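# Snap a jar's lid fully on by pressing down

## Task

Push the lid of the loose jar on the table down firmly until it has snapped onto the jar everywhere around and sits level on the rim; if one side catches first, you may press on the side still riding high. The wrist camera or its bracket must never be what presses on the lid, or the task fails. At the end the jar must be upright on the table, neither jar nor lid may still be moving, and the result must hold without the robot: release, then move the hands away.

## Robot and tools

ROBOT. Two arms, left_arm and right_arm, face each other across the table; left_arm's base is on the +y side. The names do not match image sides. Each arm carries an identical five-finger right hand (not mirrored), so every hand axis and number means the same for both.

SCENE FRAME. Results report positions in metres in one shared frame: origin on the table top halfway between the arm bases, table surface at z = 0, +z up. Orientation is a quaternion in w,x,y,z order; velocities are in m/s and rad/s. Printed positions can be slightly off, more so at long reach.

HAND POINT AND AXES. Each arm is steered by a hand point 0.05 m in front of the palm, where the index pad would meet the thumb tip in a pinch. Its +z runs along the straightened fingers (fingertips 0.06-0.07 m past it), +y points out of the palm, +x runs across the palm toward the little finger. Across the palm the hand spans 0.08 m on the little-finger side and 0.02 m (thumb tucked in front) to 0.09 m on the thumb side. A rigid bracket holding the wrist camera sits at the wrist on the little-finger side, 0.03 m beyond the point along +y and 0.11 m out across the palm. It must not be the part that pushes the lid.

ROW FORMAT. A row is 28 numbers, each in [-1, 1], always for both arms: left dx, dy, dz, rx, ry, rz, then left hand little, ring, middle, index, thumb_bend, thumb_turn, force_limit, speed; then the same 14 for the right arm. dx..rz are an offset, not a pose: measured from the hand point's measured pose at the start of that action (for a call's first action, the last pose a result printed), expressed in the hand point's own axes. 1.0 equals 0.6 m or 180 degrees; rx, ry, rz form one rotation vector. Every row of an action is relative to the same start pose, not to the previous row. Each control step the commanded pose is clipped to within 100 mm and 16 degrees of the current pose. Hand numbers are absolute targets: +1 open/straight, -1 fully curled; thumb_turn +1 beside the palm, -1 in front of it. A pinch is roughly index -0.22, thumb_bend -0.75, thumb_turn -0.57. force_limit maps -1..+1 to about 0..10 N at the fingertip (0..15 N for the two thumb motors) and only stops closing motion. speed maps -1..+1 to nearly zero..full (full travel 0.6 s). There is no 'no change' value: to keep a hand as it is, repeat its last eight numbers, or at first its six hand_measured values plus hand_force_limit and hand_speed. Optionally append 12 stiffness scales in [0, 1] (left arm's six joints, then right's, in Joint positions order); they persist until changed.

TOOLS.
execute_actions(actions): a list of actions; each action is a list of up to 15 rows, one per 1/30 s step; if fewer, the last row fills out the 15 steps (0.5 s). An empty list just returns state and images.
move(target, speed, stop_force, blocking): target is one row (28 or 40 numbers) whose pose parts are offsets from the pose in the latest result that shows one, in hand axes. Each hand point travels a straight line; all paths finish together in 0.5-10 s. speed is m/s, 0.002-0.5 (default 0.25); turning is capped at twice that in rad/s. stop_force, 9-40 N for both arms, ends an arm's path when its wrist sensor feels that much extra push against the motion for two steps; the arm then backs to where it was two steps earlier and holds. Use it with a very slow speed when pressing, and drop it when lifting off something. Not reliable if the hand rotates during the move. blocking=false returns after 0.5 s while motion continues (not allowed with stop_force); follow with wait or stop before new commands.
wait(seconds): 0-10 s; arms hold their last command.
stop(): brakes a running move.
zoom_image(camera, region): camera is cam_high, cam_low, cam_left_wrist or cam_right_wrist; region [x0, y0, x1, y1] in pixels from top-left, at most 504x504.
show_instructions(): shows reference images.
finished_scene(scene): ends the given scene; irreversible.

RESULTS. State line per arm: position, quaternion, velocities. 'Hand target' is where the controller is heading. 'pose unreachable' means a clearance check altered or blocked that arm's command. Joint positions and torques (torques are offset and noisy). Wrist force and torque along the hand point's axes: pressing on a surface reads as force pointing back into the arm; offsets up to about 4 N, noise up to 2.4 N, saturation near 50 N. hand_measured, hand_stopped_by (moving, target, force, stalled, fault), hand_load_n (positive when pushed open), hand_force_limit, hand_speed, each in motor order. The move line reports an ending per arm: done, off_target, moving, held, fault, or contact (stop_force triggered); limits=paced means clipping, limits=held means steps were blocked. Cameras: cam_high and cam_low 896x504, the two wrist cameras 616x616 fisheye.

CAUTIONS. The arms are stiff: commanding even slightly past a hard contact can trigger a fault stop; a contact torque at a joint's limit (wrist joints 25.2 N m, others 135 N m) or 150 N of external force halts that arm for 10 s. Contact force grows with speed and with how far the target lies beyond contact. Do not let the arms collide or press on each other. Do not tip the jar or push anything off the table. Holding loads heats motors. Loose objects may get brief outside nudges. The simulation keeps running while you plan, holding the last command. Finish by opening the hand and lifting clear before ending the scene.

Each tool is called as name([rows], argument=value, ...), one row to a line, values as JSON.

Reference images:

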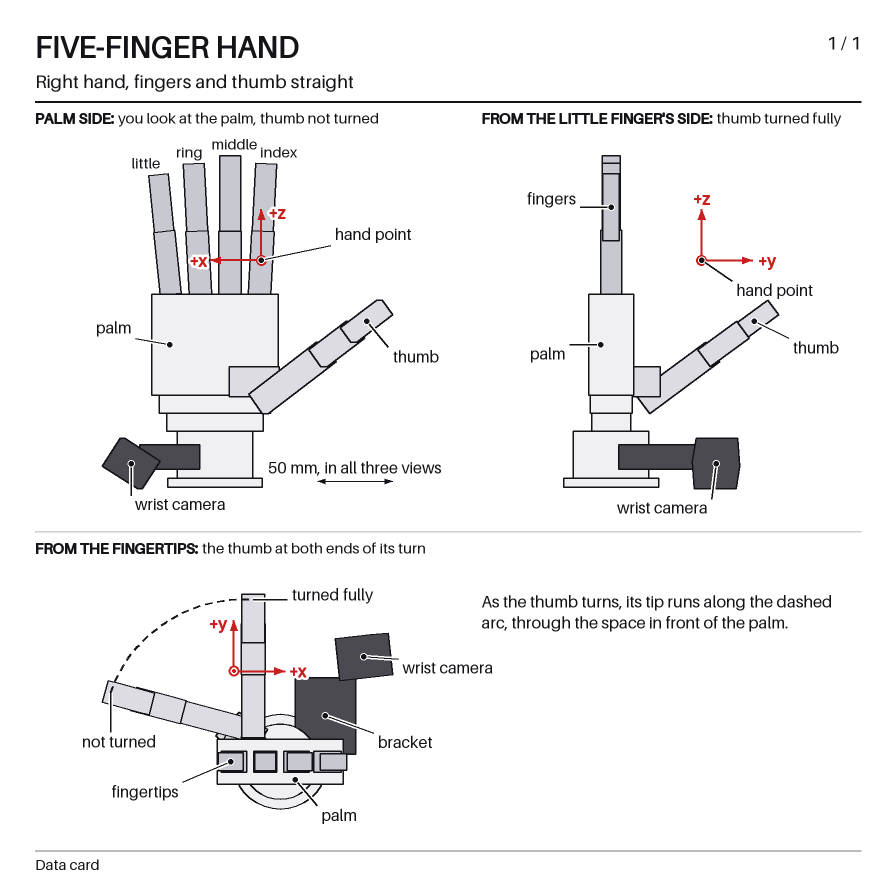

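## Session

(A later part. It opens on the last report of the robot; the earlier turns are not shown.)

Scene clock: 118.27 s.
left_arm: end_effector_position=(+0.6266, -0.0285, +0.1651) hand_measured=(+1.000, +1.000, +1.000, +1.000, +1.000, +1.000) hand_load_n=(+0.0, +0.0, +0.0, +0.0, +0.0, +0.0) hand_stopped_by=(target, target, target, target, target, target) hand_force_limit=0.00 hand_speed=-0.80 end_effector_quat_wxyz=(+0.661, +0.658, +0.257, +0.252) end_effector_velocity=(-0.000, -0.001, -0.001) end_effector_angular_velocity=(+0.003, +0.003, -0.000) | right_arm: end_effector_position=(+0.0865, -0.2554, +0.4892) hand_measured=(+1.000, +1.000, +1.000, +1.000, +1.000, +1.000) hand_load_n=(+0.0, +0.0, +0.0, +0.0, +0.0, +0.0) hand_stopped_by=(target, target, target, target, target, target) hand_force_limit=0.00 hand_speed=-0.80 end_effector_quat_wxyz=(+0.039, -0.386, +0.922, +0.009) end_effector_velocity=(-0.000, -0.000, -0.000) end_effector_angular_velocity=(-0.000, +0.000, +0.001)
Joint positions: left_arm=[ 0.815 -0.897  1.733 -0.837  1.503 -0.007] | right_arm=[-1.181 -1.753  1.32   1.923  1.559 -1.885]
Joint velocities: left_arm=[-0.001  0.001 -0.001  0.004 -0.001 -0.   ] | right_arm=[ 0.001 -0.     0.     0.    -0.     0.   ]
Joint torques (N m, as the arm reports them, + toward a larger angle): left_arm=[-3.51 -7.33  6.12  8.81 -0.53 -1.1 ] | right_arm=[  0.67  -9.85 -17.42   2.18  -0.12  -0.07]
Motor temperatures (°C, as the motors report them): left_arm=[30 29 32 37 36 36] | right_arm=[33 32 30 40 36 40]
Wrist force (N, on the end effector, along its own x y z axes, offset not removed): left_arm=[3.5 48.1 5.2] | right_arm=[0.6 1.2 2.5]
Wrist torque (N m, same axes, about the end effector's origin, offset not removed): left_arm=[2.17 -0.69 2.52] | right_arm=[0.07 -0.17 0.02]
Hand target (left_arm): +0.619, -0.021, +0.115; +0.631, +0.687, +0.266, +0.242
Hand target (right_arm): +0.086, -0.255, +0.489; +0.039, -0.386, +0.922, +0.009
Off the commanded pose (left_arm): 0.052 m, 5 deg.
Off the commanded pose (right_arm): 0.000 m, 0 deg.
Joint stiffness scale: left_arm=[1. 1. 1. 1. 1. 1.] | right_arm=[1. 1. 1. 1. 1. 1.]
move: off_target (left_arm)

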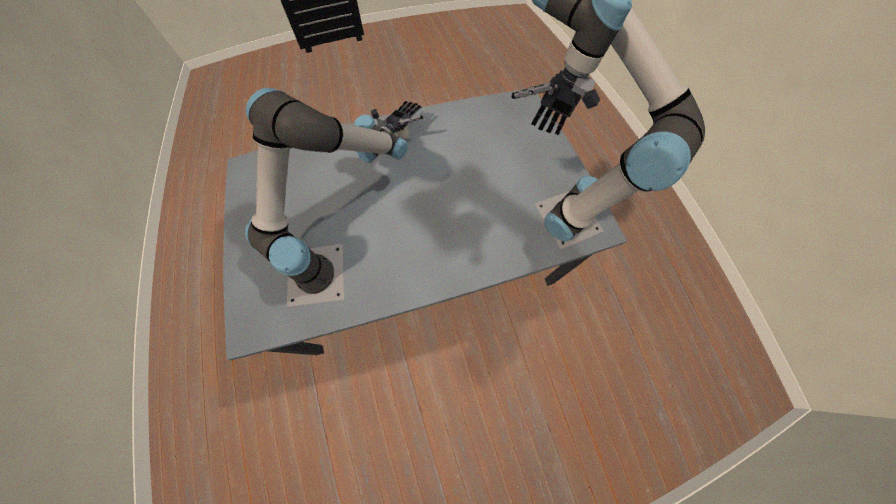

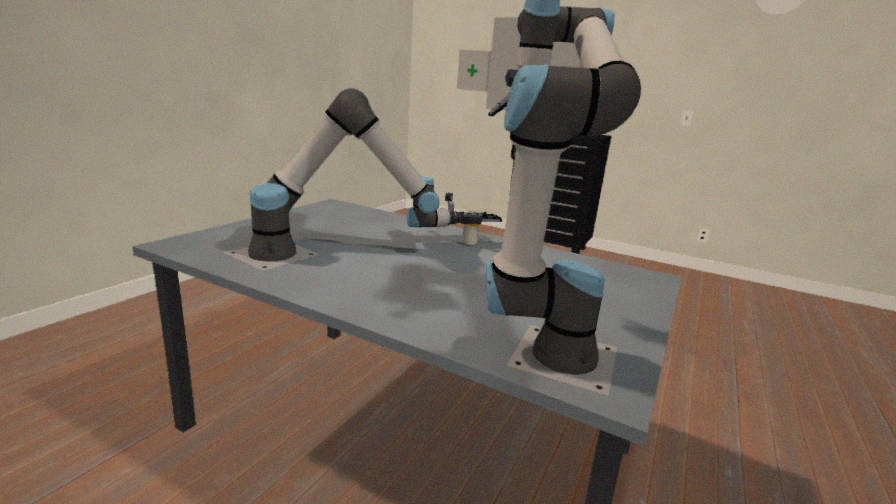

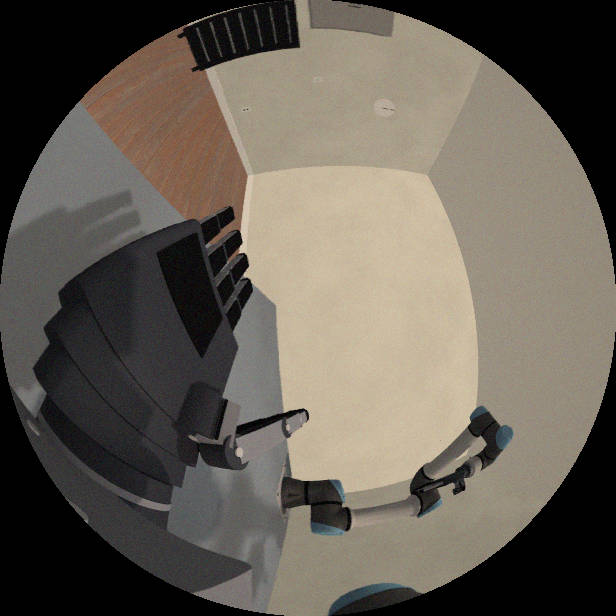

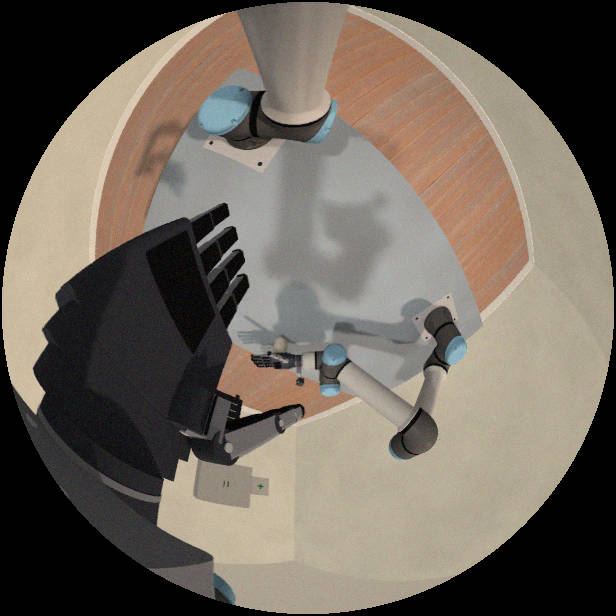

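execute_actions([
  [[0,-0.088,-0.0172,0.0283,0,0,1,1,1,1,1,1,0,-0.8,0,0,0,0,0,0,1,1,1,1,1,1,0,-0.8],[0,-0.091,-0.0175,0.0292,0,0.0002,1,1,1,1,1,1,0,-0.8,0,0,0,0,0,0,1,1,1,1,1,1,0,-0.8],[0,-0.094,-0.0178,0.0301,0,0.0004,1,1,1,1,1,1,0,-0.8,0,0,0,0,0,0,1,1,1,1,1,1,0,-0.8],[0,-0.097,-0.0181,0.031,0,0.0006,1,1,1,1,1,1,0,-0.8,0,0,0,0,0,0,1,1,1,1,1,1,0,-0.8],[0,-0.100,-0.0184,0.032,0,0.0008,1,1,1,1,1,1,0,-0.8,0,0,0,0,0,0,1,1,1,1,1,1,0,-0.8],[0,-0.103,-0.0188,0.033,0,0.001,1,1,1,1,1,1,0,-0.8,0,0,0,0,0,0,1,1,1,1,1,1,0,-0.8],[0,-0.106,-0.0191,0.034,0,0.0012,1,1,1,1,1,1,0,-0.8,0,0,0,0,0,0,1,1,1,1,1,1,0,-0.8],[0,-0.109,-0.0195,0.035,0,0.0014,1,1,1,1,1,1,0,-0.8,0,0,0,0,0,0,1,1,1,1,1,1,0,-0.8],[0,-0.112,-0.0198,0.036,0,0.0016,1,1,1,1,1,1,0,-0.8,0,0,0,0,0,0,1,1,1,1,1,1,0,-0.8]],
])

Scene clock: 124.40 s.
left_arm: end_effector_position=(+0.6266, -0.0283, +0.1649) hand_measured=(+1.000, +1.000, +1.000, +1.000, +1.000, +1.000) hand_load_n=(+0.0, +0.0, +0.0, +0.0, +0.0, +0.0) hand_stopped_by=(target, target, target, target, target, target) hand_force_limit=0.00 hand_speed=-0.80 end_effector_quat_wxyz=(+0.661, +0.658, +0.257, +0.252) end_effector_velocity=(-0.001, -0.001, +0.000) end_effector_angular_velocity=(-0.000, -0.001, -0.002) | right_arm: end_effector_position=(+0.0865, -0.2554, +0.4892) hand_measured=(+1.000, +1.000, +1.000, +1.000, +1.000, +1.000) hand_load_n=(+0.0, +0.0, +0.0, +0.0, +0.0, +0.0) hand_stopped_by=(target, target, target, target, target, target) hand_force_limit=0.00 hand_speed=-0.80 end_effector_quat_wxyz=(+0.039, -0.386, +0.922, +0.009) end_effector_velocity=(-0.000, -0.000, +0.000) end_effector_angular_velocity=(-0.000, +0.001, +0.000)
Joint positions: left_arm=[ 0.815 -0.897  1.733 -0.838  1.502 -0.009] | right_arm=[-1.181 -1.753  1.32   1.923  1.559 -1.885]
Joint velocities: left_arm=[-0.001  0.    -0.    -0.     0.001  0.   ] | right_arm=[-0.     0.    -0.     0.001  0.    -0.   ]
Joint torques (N m, as the arm reports them, + toward a larger angle): left_arm=[-4.52  0.96 14.78 10.93 -0.59 -0.69] | right_arm=[  0.28 -10.21 -17.47   2.17   0.01   0.06]
Motor temperatures (°C, as the motors report them): left_arm=[30 29 32 37 36 36] | right_arm=[33 32 30 40 36 40]
Wrist force (N, on the end effector, along its own x y z axes, offset not removed): left_arm=[3.4 50.0 6.4] | right_arm=[-0.9 0.9 1.4]
Wrist torque (N m, same axes, about the end effector's origin, offset not removed): left_arm=[1.26 -0.78 2.79] | right_arm=[0.10 0.21 -0.03]
Hand target (left_arm): +0.616, -0.018, +0.100; +0.622, +0.695, +0.269, +0.239
Hand target (right_arm): +0.086, -0.255, +0.489; +0.039, -0.386, +0.922, +0.009
Off the commanded pose (left_arm): 0.068 m, 6 deg.
Off the commanded pose (right_arm): 0.000 m, 0 deg.
Joint stiffness scale: left_arm=[1. 1. 1. 1. 1. 1.] | right_arm=[1. 1. 1. 1. 1. 1.]

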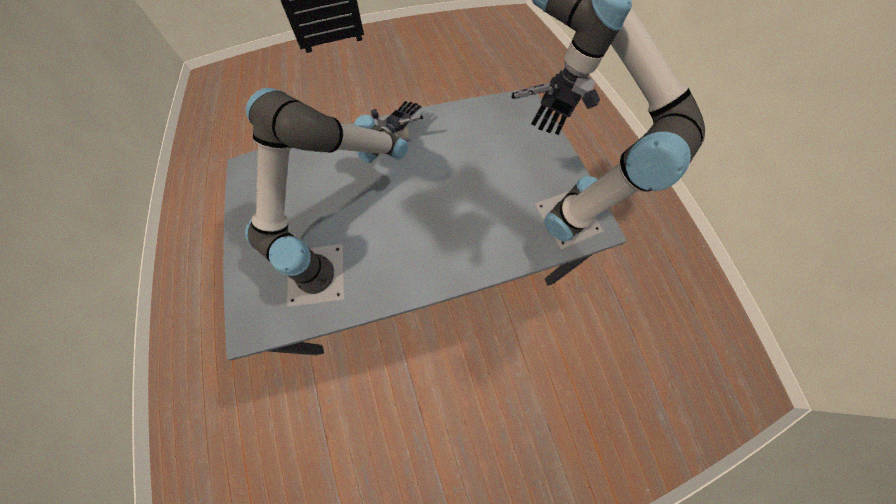

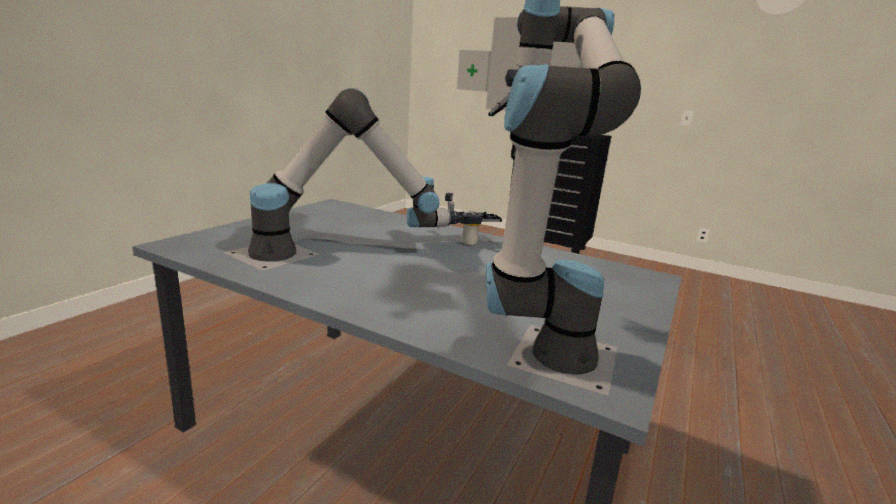

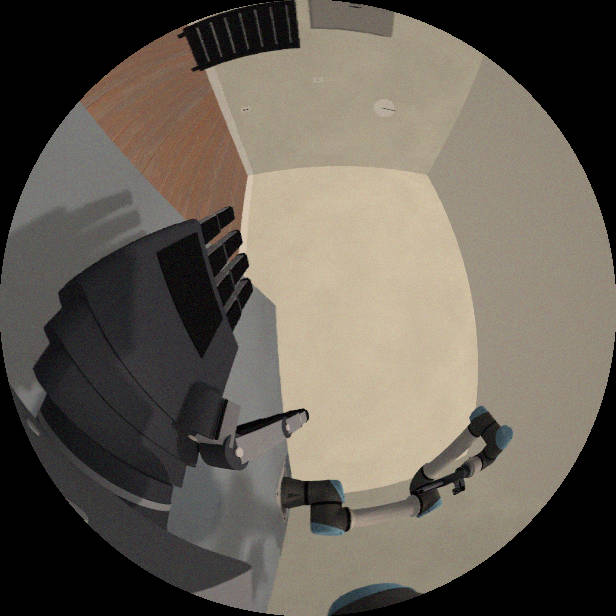

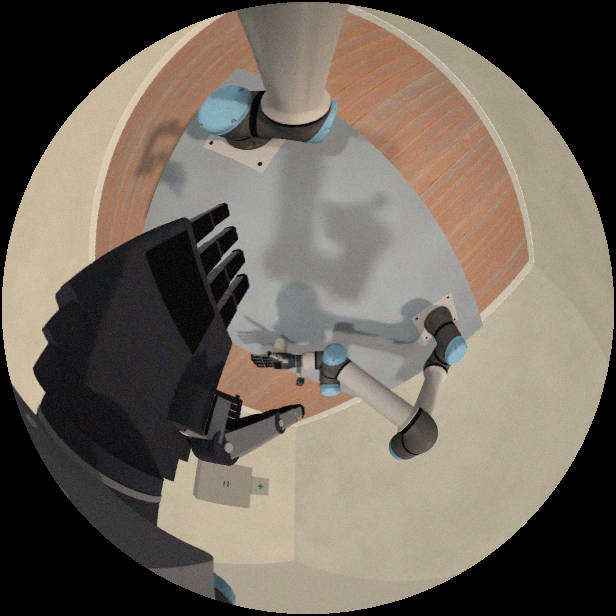

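execute_actions([
  [[0,-0.104,-0.0185,0.0335,0,0.001,1,1,1,1,1,1,0,-0.8,0,0,0,0,0,0,1,1,1,1,1,1,0,-0.8],[0,-0.097,-0.0172,0.0312,0,0.001,1,1,1,1,1,1,0,-0.8,0,0,0,0,0,0,1,1,1,1,1,1,0,-0.8],[0,-0.09,-0.016,0.029,0,0.001,1,1,1,1,1,1,0,-0.8,0,0,0,0,0,0,1,1,1,1,1,1,0,-0.8],[0,-0.083,-0.0148,0.0267,0,0.001,1,1,1,1,1,1,0,-0.8,0,0,0,0,0,0,1,1,1,1,1,1,0,-0.8],[0,-0.076,-0.0135,0.0245,0,0.001,1,1,1,1,1,1,0,-0.8,0,0,0,0,0,0,1,1,1,1,1,1,0,-0.8],[0,-0.069,-0.0123,0.0222,0,0.001,1,1,1,1,1,1,0,-0.8,0,0,0,0,0,0,1,1,1,1,1,1,0,-0.8],[0,-0.062,-0.011,0.02,0,0.001,1,1,1,1,1,1,0,-0.8,0,0,0,0,0,0,1,1,1,1,1,1,0,-0.8],[0,-0.055,-0.0098,0.0177,0,0.001,1,1,1,1,1,1,0,-0.8,0,0,0,0,0,0,1,1,1,1,1,1,0,-0.8],[0,-0.048,-0.0085,0.0155,0,0.001,1,1,1,1,1,1,0,-0.8,0,0,0,0,0,0,1,1,1,1,1,1,0,-0.8],[0,-0.041,-0.0073,0.0132,0,0.001,1,1,1,1,1,1,0,-0.8,0,0,0,0,0,0,1,1,1,1,1,1,0,-0.8],[0,-0.034,-0.006,0.011,0,0.001,1,1,1,1,1,1,0,-0.8,0,0,0,0,0,0,1,1,1,1,1,1,0,-0.8],[0,-0.027,-0.0048,0.0087,0,0.001,1,1,1,1,1,1,0,-0.8,0,0,0,0,0,0,1,1,1,1,1,1,0,-0.8],[0,-0.02,-0.0036,0.0065,0,0.001,1,1,1,1,1,1,0,-0.8,0,0,0,0,0,0,1,1,1,1,1,1,0,-0.8],[0,-0.015,-0.0027,0.005,0,0.001,1,1,1,1,1,1,0,-0.8,0,0,0,0,0,0,1,1,1,1,1,1,0,-0.8]],
])

wait(seconds=0.5)

Scene clock: 132.83 s.
left_arm: end_effector_position=(+0.6267, -0.0284, +0.1661) hand_measured=(+1.000, +1.000, +1.000, +1.000, +1.000, +1.000) hand_load_n=(+0.0, +0.0, +0.0, +0.0, +0.0, +0.0) hand_stopped_by=(target, target, target, target, target, target) hand_force_limit=0.00 hand_speed=-0.80 end_effector_quat_wxyz=(+0.662, +0.657, +0.257, +0.252) end_effector_velocity=(+0.000, +0.000, +0.002) end_effector_angular_velocity=(+0.002, -0.007, +0.002) | right_arm: end_effector_position=(+0.0865, -0.2554, +0.4892) hand_measured=(+1.000, +1.000, +1.000, +1.000, +1.000, +1.000) hand_load_n=(+0.0, +0.0, +0.0, +0.0, +0.0, +0.0) hand_stopped_by=(target, target, target, target, target, target) hand_force_limit=0.00 hand_speed=-0.80 end_effector_quat_wxyz=(+0.039, -0.386, +0.922, +0.009) end_effector_velocity=(-0.000, -0.000, -0.000) end_effector_angular_velocity=(-0.001, +0.002, -0.001)
Joint positions: left_arm=[ 0.815 -0.898  1.733 -0.84   1.502 -0.008] | right_arm=[-1.181 -1.753  1.32   1.923  1.559 -1.885]
Joint velocities: left_arm=[ 0.001 -0.003  0.    -0.    -0.002  0.007] | right_arm=[0.001 0.    0.    0.001 0.    0.002]
Joint torques (N m, as the arm reports them, + toward a larger angle): left_arm=[ -2.06 -29.61  -6.94   2.33  -0.08  -0.22] | right_arm=[  1.14 -10.04 -17.5    1.99   0.05   0.1 ]
Motor temperatures (°C, as the motors report them): left_arm=[30 29 32 37 36 36] | right_arm=[33 32 30 40 36 40]
Wrist force (N, on the end effector, along its own x y z axes, offset not removed): left_arm=[0.9 15.2 1.6] | right_arm=[-2.0 1.2 1.5]
Wrist torque (N m, same axes, about the end effector's origin, offset not removed): left_arm=[0.37 -0.05 0.75] | right_arm=[0.15 0.37 -0.14]
Hand target (left_arm): +0.625, -0.027, +0.156; +0.656, +0.664, +0.258, +0.251
Hand target (right_arm): +0.086, -0.255, +0.489; +0.039, -0.386, +0.922, +0.009
Off the commanded pose (left_arm): 0.010 m, 1 deg.
Off the commanded pose (right_arm): 0.000 m, 0 deg.
Joint stiffness scale: left_arm=[1. 1. 1. 1. 1. 1.] | right_arm=[1. 1. 1. 1. 1. 1.]

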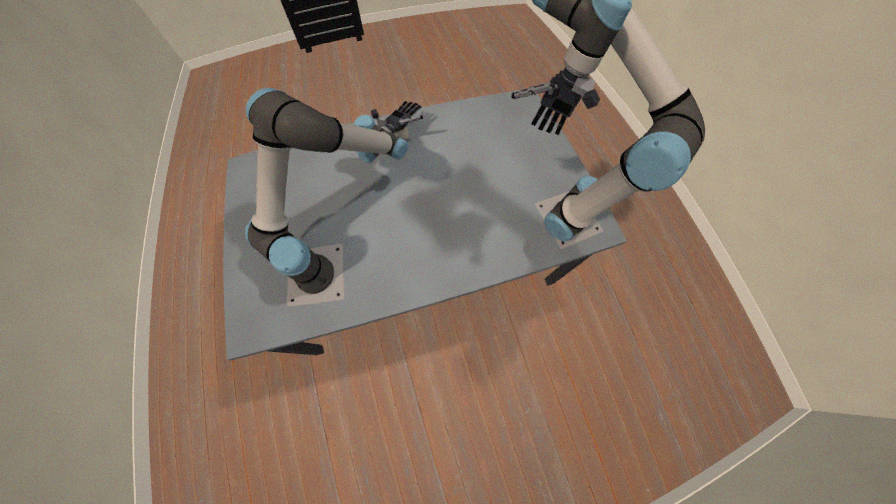

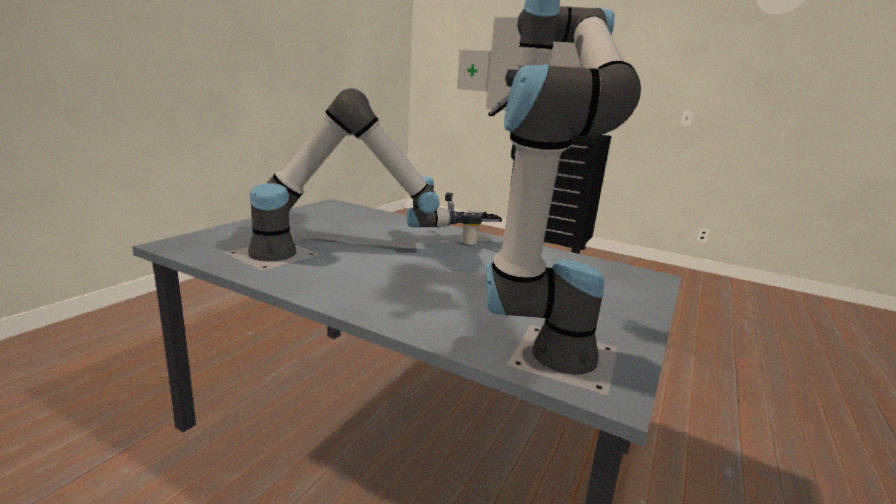

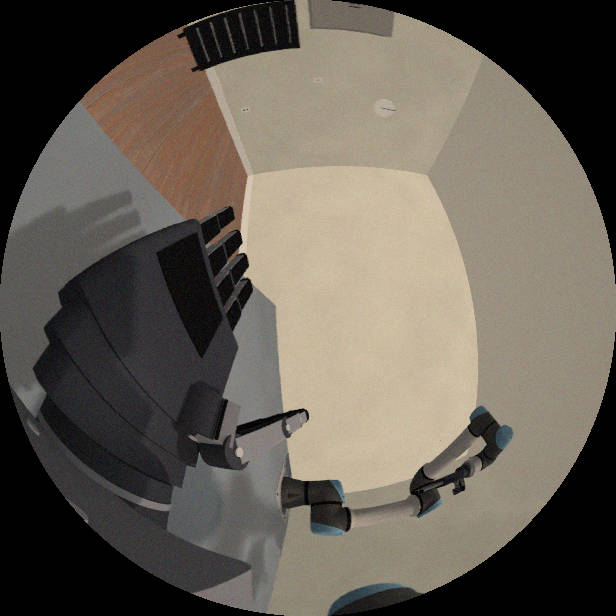

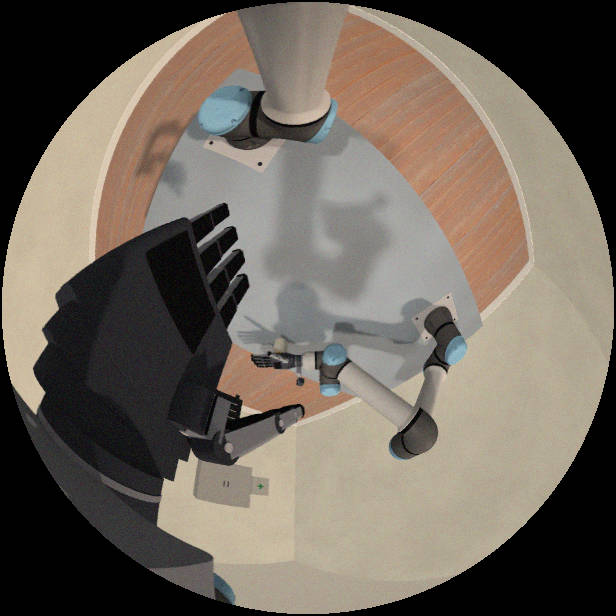

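Scene clock: 133.33 s.
left_arm: end_effector_position=(+0.6266, -0.0284, +0.1663) hand_measured=(+1.000, +1.000, +1.000, +1.000, +1.000, +1.000) hand_load_n=(+0.0, +0.0, +0.0, +0.0, +0.0, +0.0) hand_stopped_by=(target, target, target, target, target, target) hand_force_limit=0.00 hand_speed=-0.80 end_effector_quat_wxyz=(+0.662, +0.657, +0.256, +0.253) end_effector_velocity=(+0.000, +0.001, +0.000) end_effector_angular_velocity=(+0.000, +0.000, +0.000) | right_arm: end_effector_position=(+0.0865, -0.2554, +0.4892) hand_measured=(+1.000, +1.000, +1.000, +1.000, +1.000, +1.000) hand_load_n=(+0.0, +0.0, +0.0, +0.0, +0.0, +0.0) hand_stopped_by=(target, target, target, target, target, target) hand_force_limit=0.00 hand_speed=-0.80 end_effector_quat_wxyz=(+0.039, -0.386, +0.922, +0.009) end_effector_velocity=(+0.001, +0.001, -0.001) end_effector_angular_velocity=(+0.001, -0.001, +0.002)
Joint positions: left_arm=[ 0.815 -0.898  1.733 -0.84   1.502 -0.007] | right_arm=[-1.181 -1.753  1.32   1.923  1.559 -1.885]
Joint velocities: left_arm=[ 0.001 -0.     0.001 -0.     0.    -0.   ] | right_arm=[ 0.001  0.001  0.    -0.003 -0.    -0.001]
Joint torques (N m, as the arm reports them, + toward a larger angle): left_arm=[ -1.97 -33.37 -10.23   1.11  -0.15   0.17] | right_arm=[  1.34 -10.15 -17.07   2.12   0.08   0.17]
Motor temperatures (°C, as the motors report them): left_arm=[30 29 32 37 36 36] | right_arm=[33 32 30 40 36 40]
Wrist force (N, on the end effector, along its own x y z axes, offset not removed): left_arm=[0.6 6.7 3.5] | right_arm=[-1.7 -1.8 0.5]
Wrist torque (N m, same axes, about the end effector's origin, offset not removed): left_arm=[-0.34 0.01 0.26] | right_arm=[-0.12 0.31 -0.15]
Hand target (left_arm): +0.625, -0.027, +0.156; +0.656, +0.664, +0.258, +0.251
Hand target (right_arm): +0.086, -0.255, +0.489; +0.039, -0.386, +0.922, +0.009
Off the commanded pose (left_arm): 0.011 m, 1 deg.
Off the commanded pose (right_arm): 0.000 m, 0 deg.
Joint stiffness scale: left_arm=[1. 1. 1. 1. 1. 1.] | right_arm=[1. 1. 1. 1. 1. 1.]
wait: 0.50 s; at rest by 0.17 s

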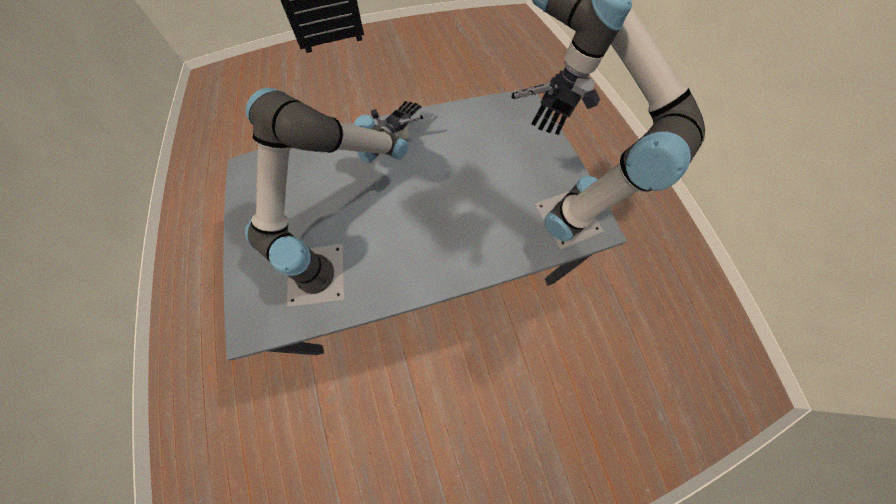

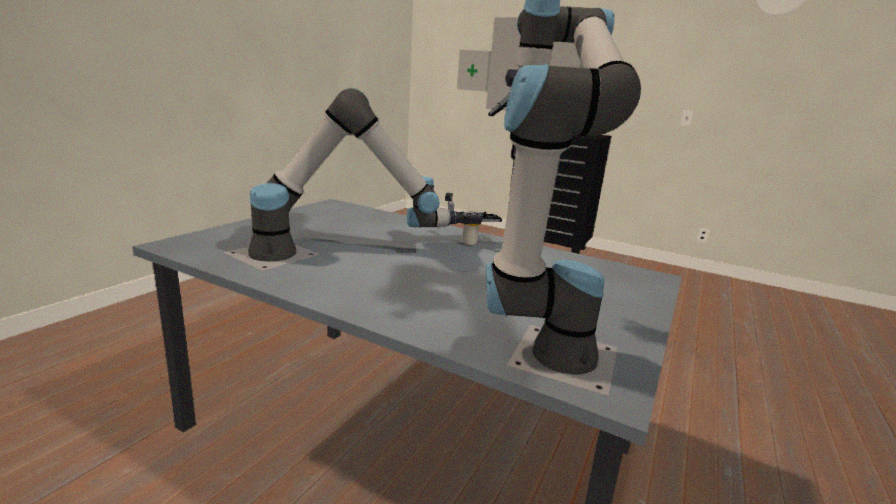

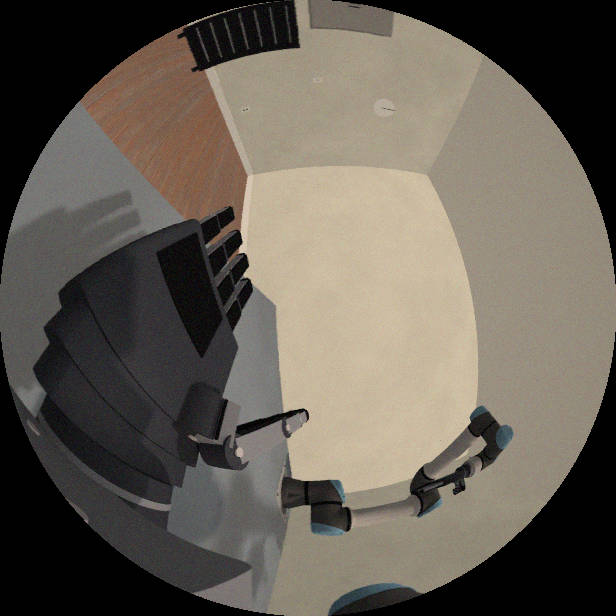

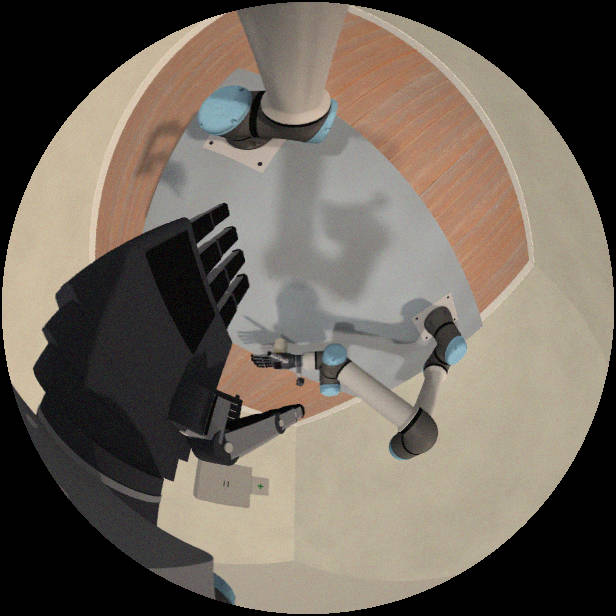

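move(target=[0,-0.137,-0.023,0.0455,0,0.002,1,1,1,1,1,1,0,-0.8,0,0,0,0,0,0,1,1,1,1,1,1,0,-0.8], speed=0.08)

Scene clock: 138.33 s.
left_arm: end_effector_position=(+0.6266, -0.0284, +0.1643) hand_measured=(+1.000, +1.000, +1.000, +1.000, +1.000, +1.000) hand_load_n=(+0.0, +0.0, +0.0, +0.0, +0.0, +0.0) hand_stopped_by=(target, target, target, target, target, target) hand_force_limit=0.00 hand_speed=-0.80 end_effector_quat_wxyz=(+0.660, +0.659, +0.257, +0.252) end_effector_velocity=(+0.000, +0.000, -0.000) end_effector_angular_velocity=(+0.002, +0.002, +0.000) | right_arm: end_effector_position=(+0.0865, -0.2554, +0.4892) hand_measured=(+1.000, +1.000, +1.000, +1.000, +1.000, +1.000) hand_load_n=(+0.0, +0.0, +0.0, +0.0, +0.0, +0.0) hand_stopped_by=(target, target, target, target, target, target) hand_force_limit=0.00 hand_speed=-0.80 end_effector_quat_wxyz=(+0.039, -0.386, +0.922, +0.009) end_effector_velocity=(-0.000, -0.000, +0.000) end_effector_angular_velocity=(+0.000, -0.001, +0.001)
Joint positions: left_arm=[ 0.815 -0.897  1.733 -0.834  1.501 -0.007] | right_arm=[-1.181 -1.753  1.32   1.923  1.559 -1.885]
Joint velocities: left_arm=[ 0.    -0.001 -0.     0.003 -0.    -0.   ] | right_arm=[ 0.    -0.001 -0.    -0.     0.    -0.001]
Joint torques (N m, as the arm reports them, + toward a larger angle): left_arm=[-4.29  8.52 18.62 15.02 -0.36 -1.5 ] | right_arm=[  1.29  -9.28 -16.58   2.05   0.05   0.06]
Motor temperatures (°C, as the motors report them): left_arm=[30 29 32 37 36 36] | right_arm=[33 32 30 40 36 40]
Wrist force (N, on the end effector, along its own x y z axes, offset not removed): left_arm=[1.7 50.0 12.1] | right_arm=[-0.9 -0.2 1.1]
Wrist torque (N m, same axes, about the end effector's origin, offset not removed): left_arm=[-0.71 -0.76 2.76] | right_arm=[-0.10 0.19 -0.17]
Hand target (left_arm): +0.614, -0.015, +0.087; +0.613, +0.703, +0.272, +0.236
Hand target (right_arm): +0.086, -0.255, +0.489; +0.039, -0.386, +0.922, +0.009
Off the commanded pose (left_arm): 0.081 m, 8 deg.
Off the commanded pose (right_arm): 0.000 m, 0 deg.
Joint stiffness scale: left_arm=[1. 1. 1. 1. 1. 1.] | right_arm=[1. 1. 1. 1. 1. 1.]
move: off_target (left_arm)

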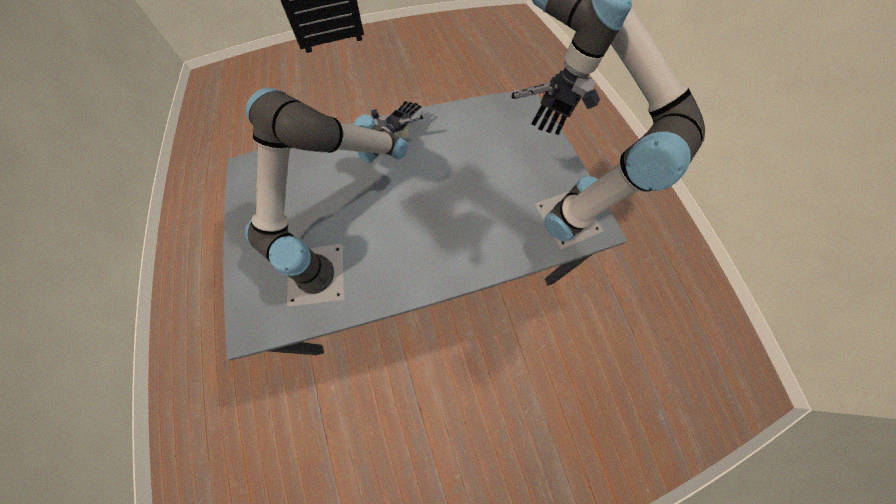

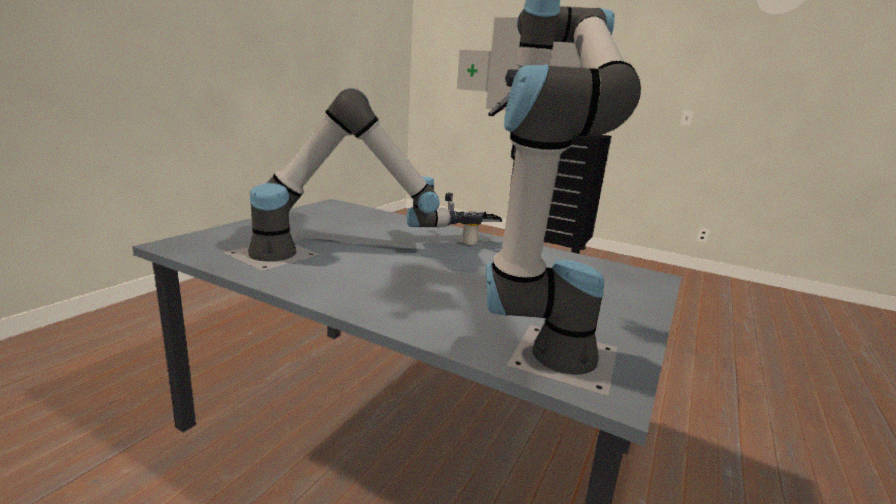

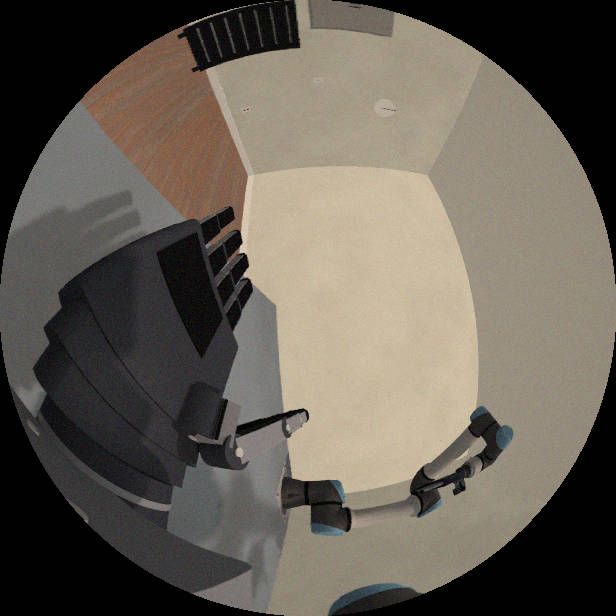

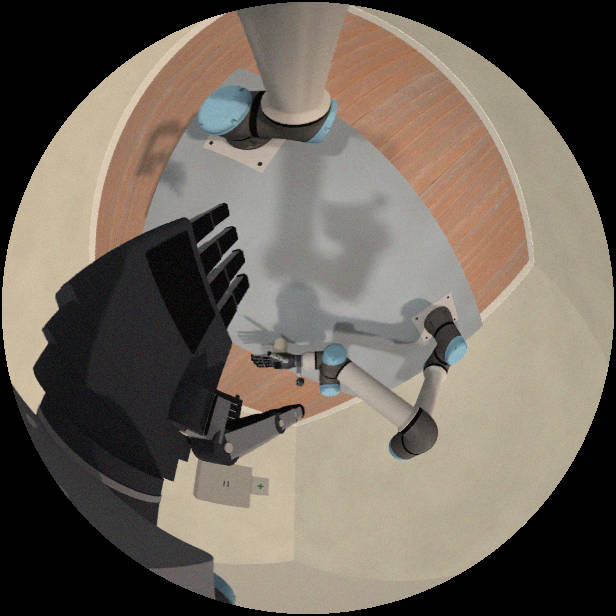

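execute_actions([
  [[0,-0.131,-0.022,0.0425,0,0.002,1,1,1,1,1,1,0,-0.8,0,0,0,0,0,0,1,1,1,1,1,1,0,-0.8],[0,-0.128,-0.021,0.041,0,0.0023,1,1,1,1,1,1,0,-0.8,0,0,0,0,0,0,1,1,1,1,1,1,0,-0.8],[0,-0.126,-0.021,0.040,0,0.0026,1,1,1,1,1,1,0,-0.8,0,0,0,0,0,0,1,1,1,1,1,1,0,-0.8],[0,-0.124,-0.0205,0.0385,0,0.0029,1,1,1,1,1,1,0,-0.8,0,0,0,0,0,0,1,1,1,1,1,1,0,-0.8]],
])

Scene clock: 160.13 s.
left_arm: end_effector_position=(+0.6265, -0.0285, +0.1645) hand_measured=(+1.000, +1.000, +1.000, +1.000, +1.000, +1.000) hand_load_n=(+0.0, +0.0, +0.0, +0.0, +0.0, +0.0) hand_stopped_by=(target, target, target, target, target, target) hand_force_limit=0.00 hand_speed=-0.80 end_effector_quat_wxyz=(+0.661, +0.658, +0.256, +0.253) end_effector_velocity=(+0.000, +0.001, +0.001) end_effector_angular_velocity=(-0.002, -0.003, +0.001) | right_arm: end_effector_position=(+0.0865, -0.2554, +0.4892) hand_measured=(+1.000, +1.000, +1.000, +1.000, +1.000, +1.000) hand_load_n=(+0.0, +0.0, +0.0, +0.0, +0.0, +0.0) hand_stopped_by=(target, target, target, target, target, target) hand_force_limit=0.00 hand_speed=-0.80 end_effector_quat_wxyz=(+0.039, -0.386, +0.922, +0.009) end_effector_velocity=(-0.000, -0.000, +0.000) end_effector_angular_velocity=(-0.001, +0.001, +0.001)
Joint positions: left_arm=[ 0.814 -0.897  1.733 -0.838  1.5   -0.005] | right_arm=[-1.181 -1.753  1.32   1.923  1.559 -1.885]
Joint velocities: left_arm=[ 0.001 -0.001  0.001 -0.004 -0.     0.001] | right_arm=[-0.    -0.     0.     0.001 -0.    -0.001]
Joint torques (N m, as the arm reports them, + toward a larger angle): left_arm=[-3.38  7.6  19.3  11.74 -0.74 -0.34] | right_arm=[  1.07  -9.71 -17.12   2.25   0.08   0.17]
Motor temperatures (°C, as the motors report them): left_arm=[30 29 32 37 36 36] | right_arm=[33 32 30 40 36 40]
Wrist force (N, on the end effector, along its own x y z axes, offset not removed): left_arm=[-0.1 50.0 1.7] | right_arm=[-0.6 -1.8 3.1]
Wrist torque (N m, same axes, about the end effector's origin, offset not removed): left_arm=[1.19 -0.17 2.31] | right_arm=[-0.53 0.16 -0.05]
Hand target (left_arm): +0.616, -0.016, +0.093; +0.618, +0.699, +0.269, +0.239
Hand target (right_arm): +0.086, -0.255, +0.489; +0.039, -0.386, +0.922, +0.009
Off the commanded pose (left_arm): 0.076 m, 7 deg.
Off the commanded pose (right_arm): 0.000 m, 0 deg.
Joint stiffness scale: left_arm=[1. 1. 1. 1. 1. 1.] | right_arm=[1. 1. 1. 1. 1. 1.]

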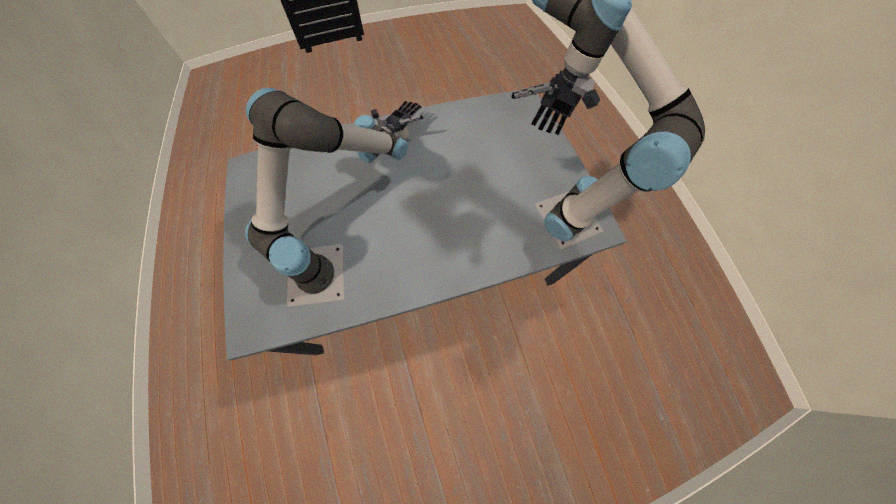

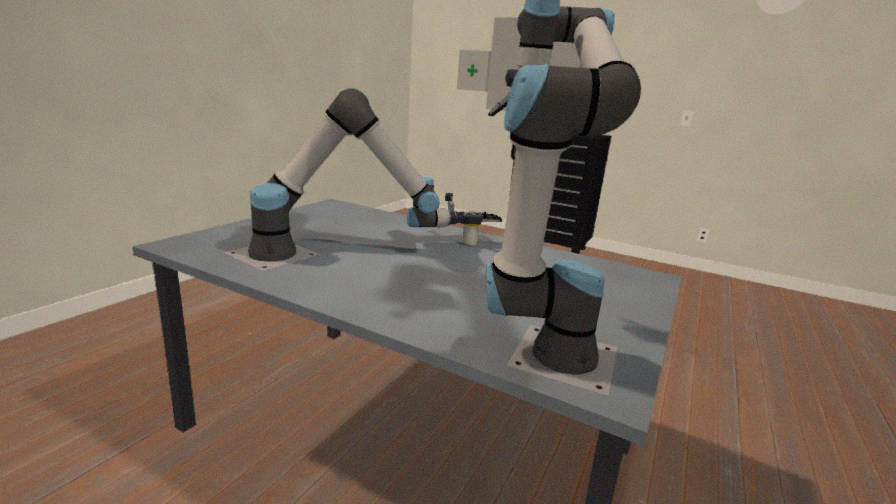

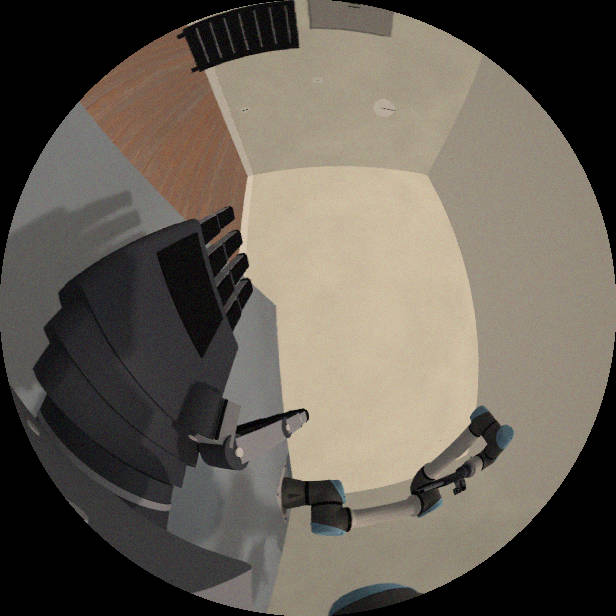

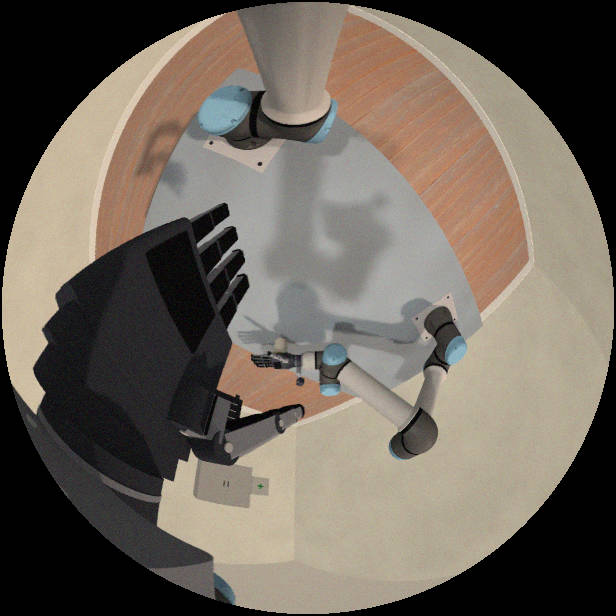

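zoom_image(camera="cam_low", region=[430, 200, 510, 260])

Region (430, 200, 510, 260) of cam_low's 896x504 image, scaled by 6.300, with more detail than that image has; it fills the top 378 rows of this view, and the rest is white.

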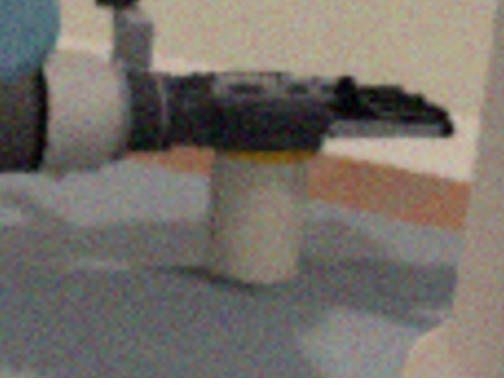

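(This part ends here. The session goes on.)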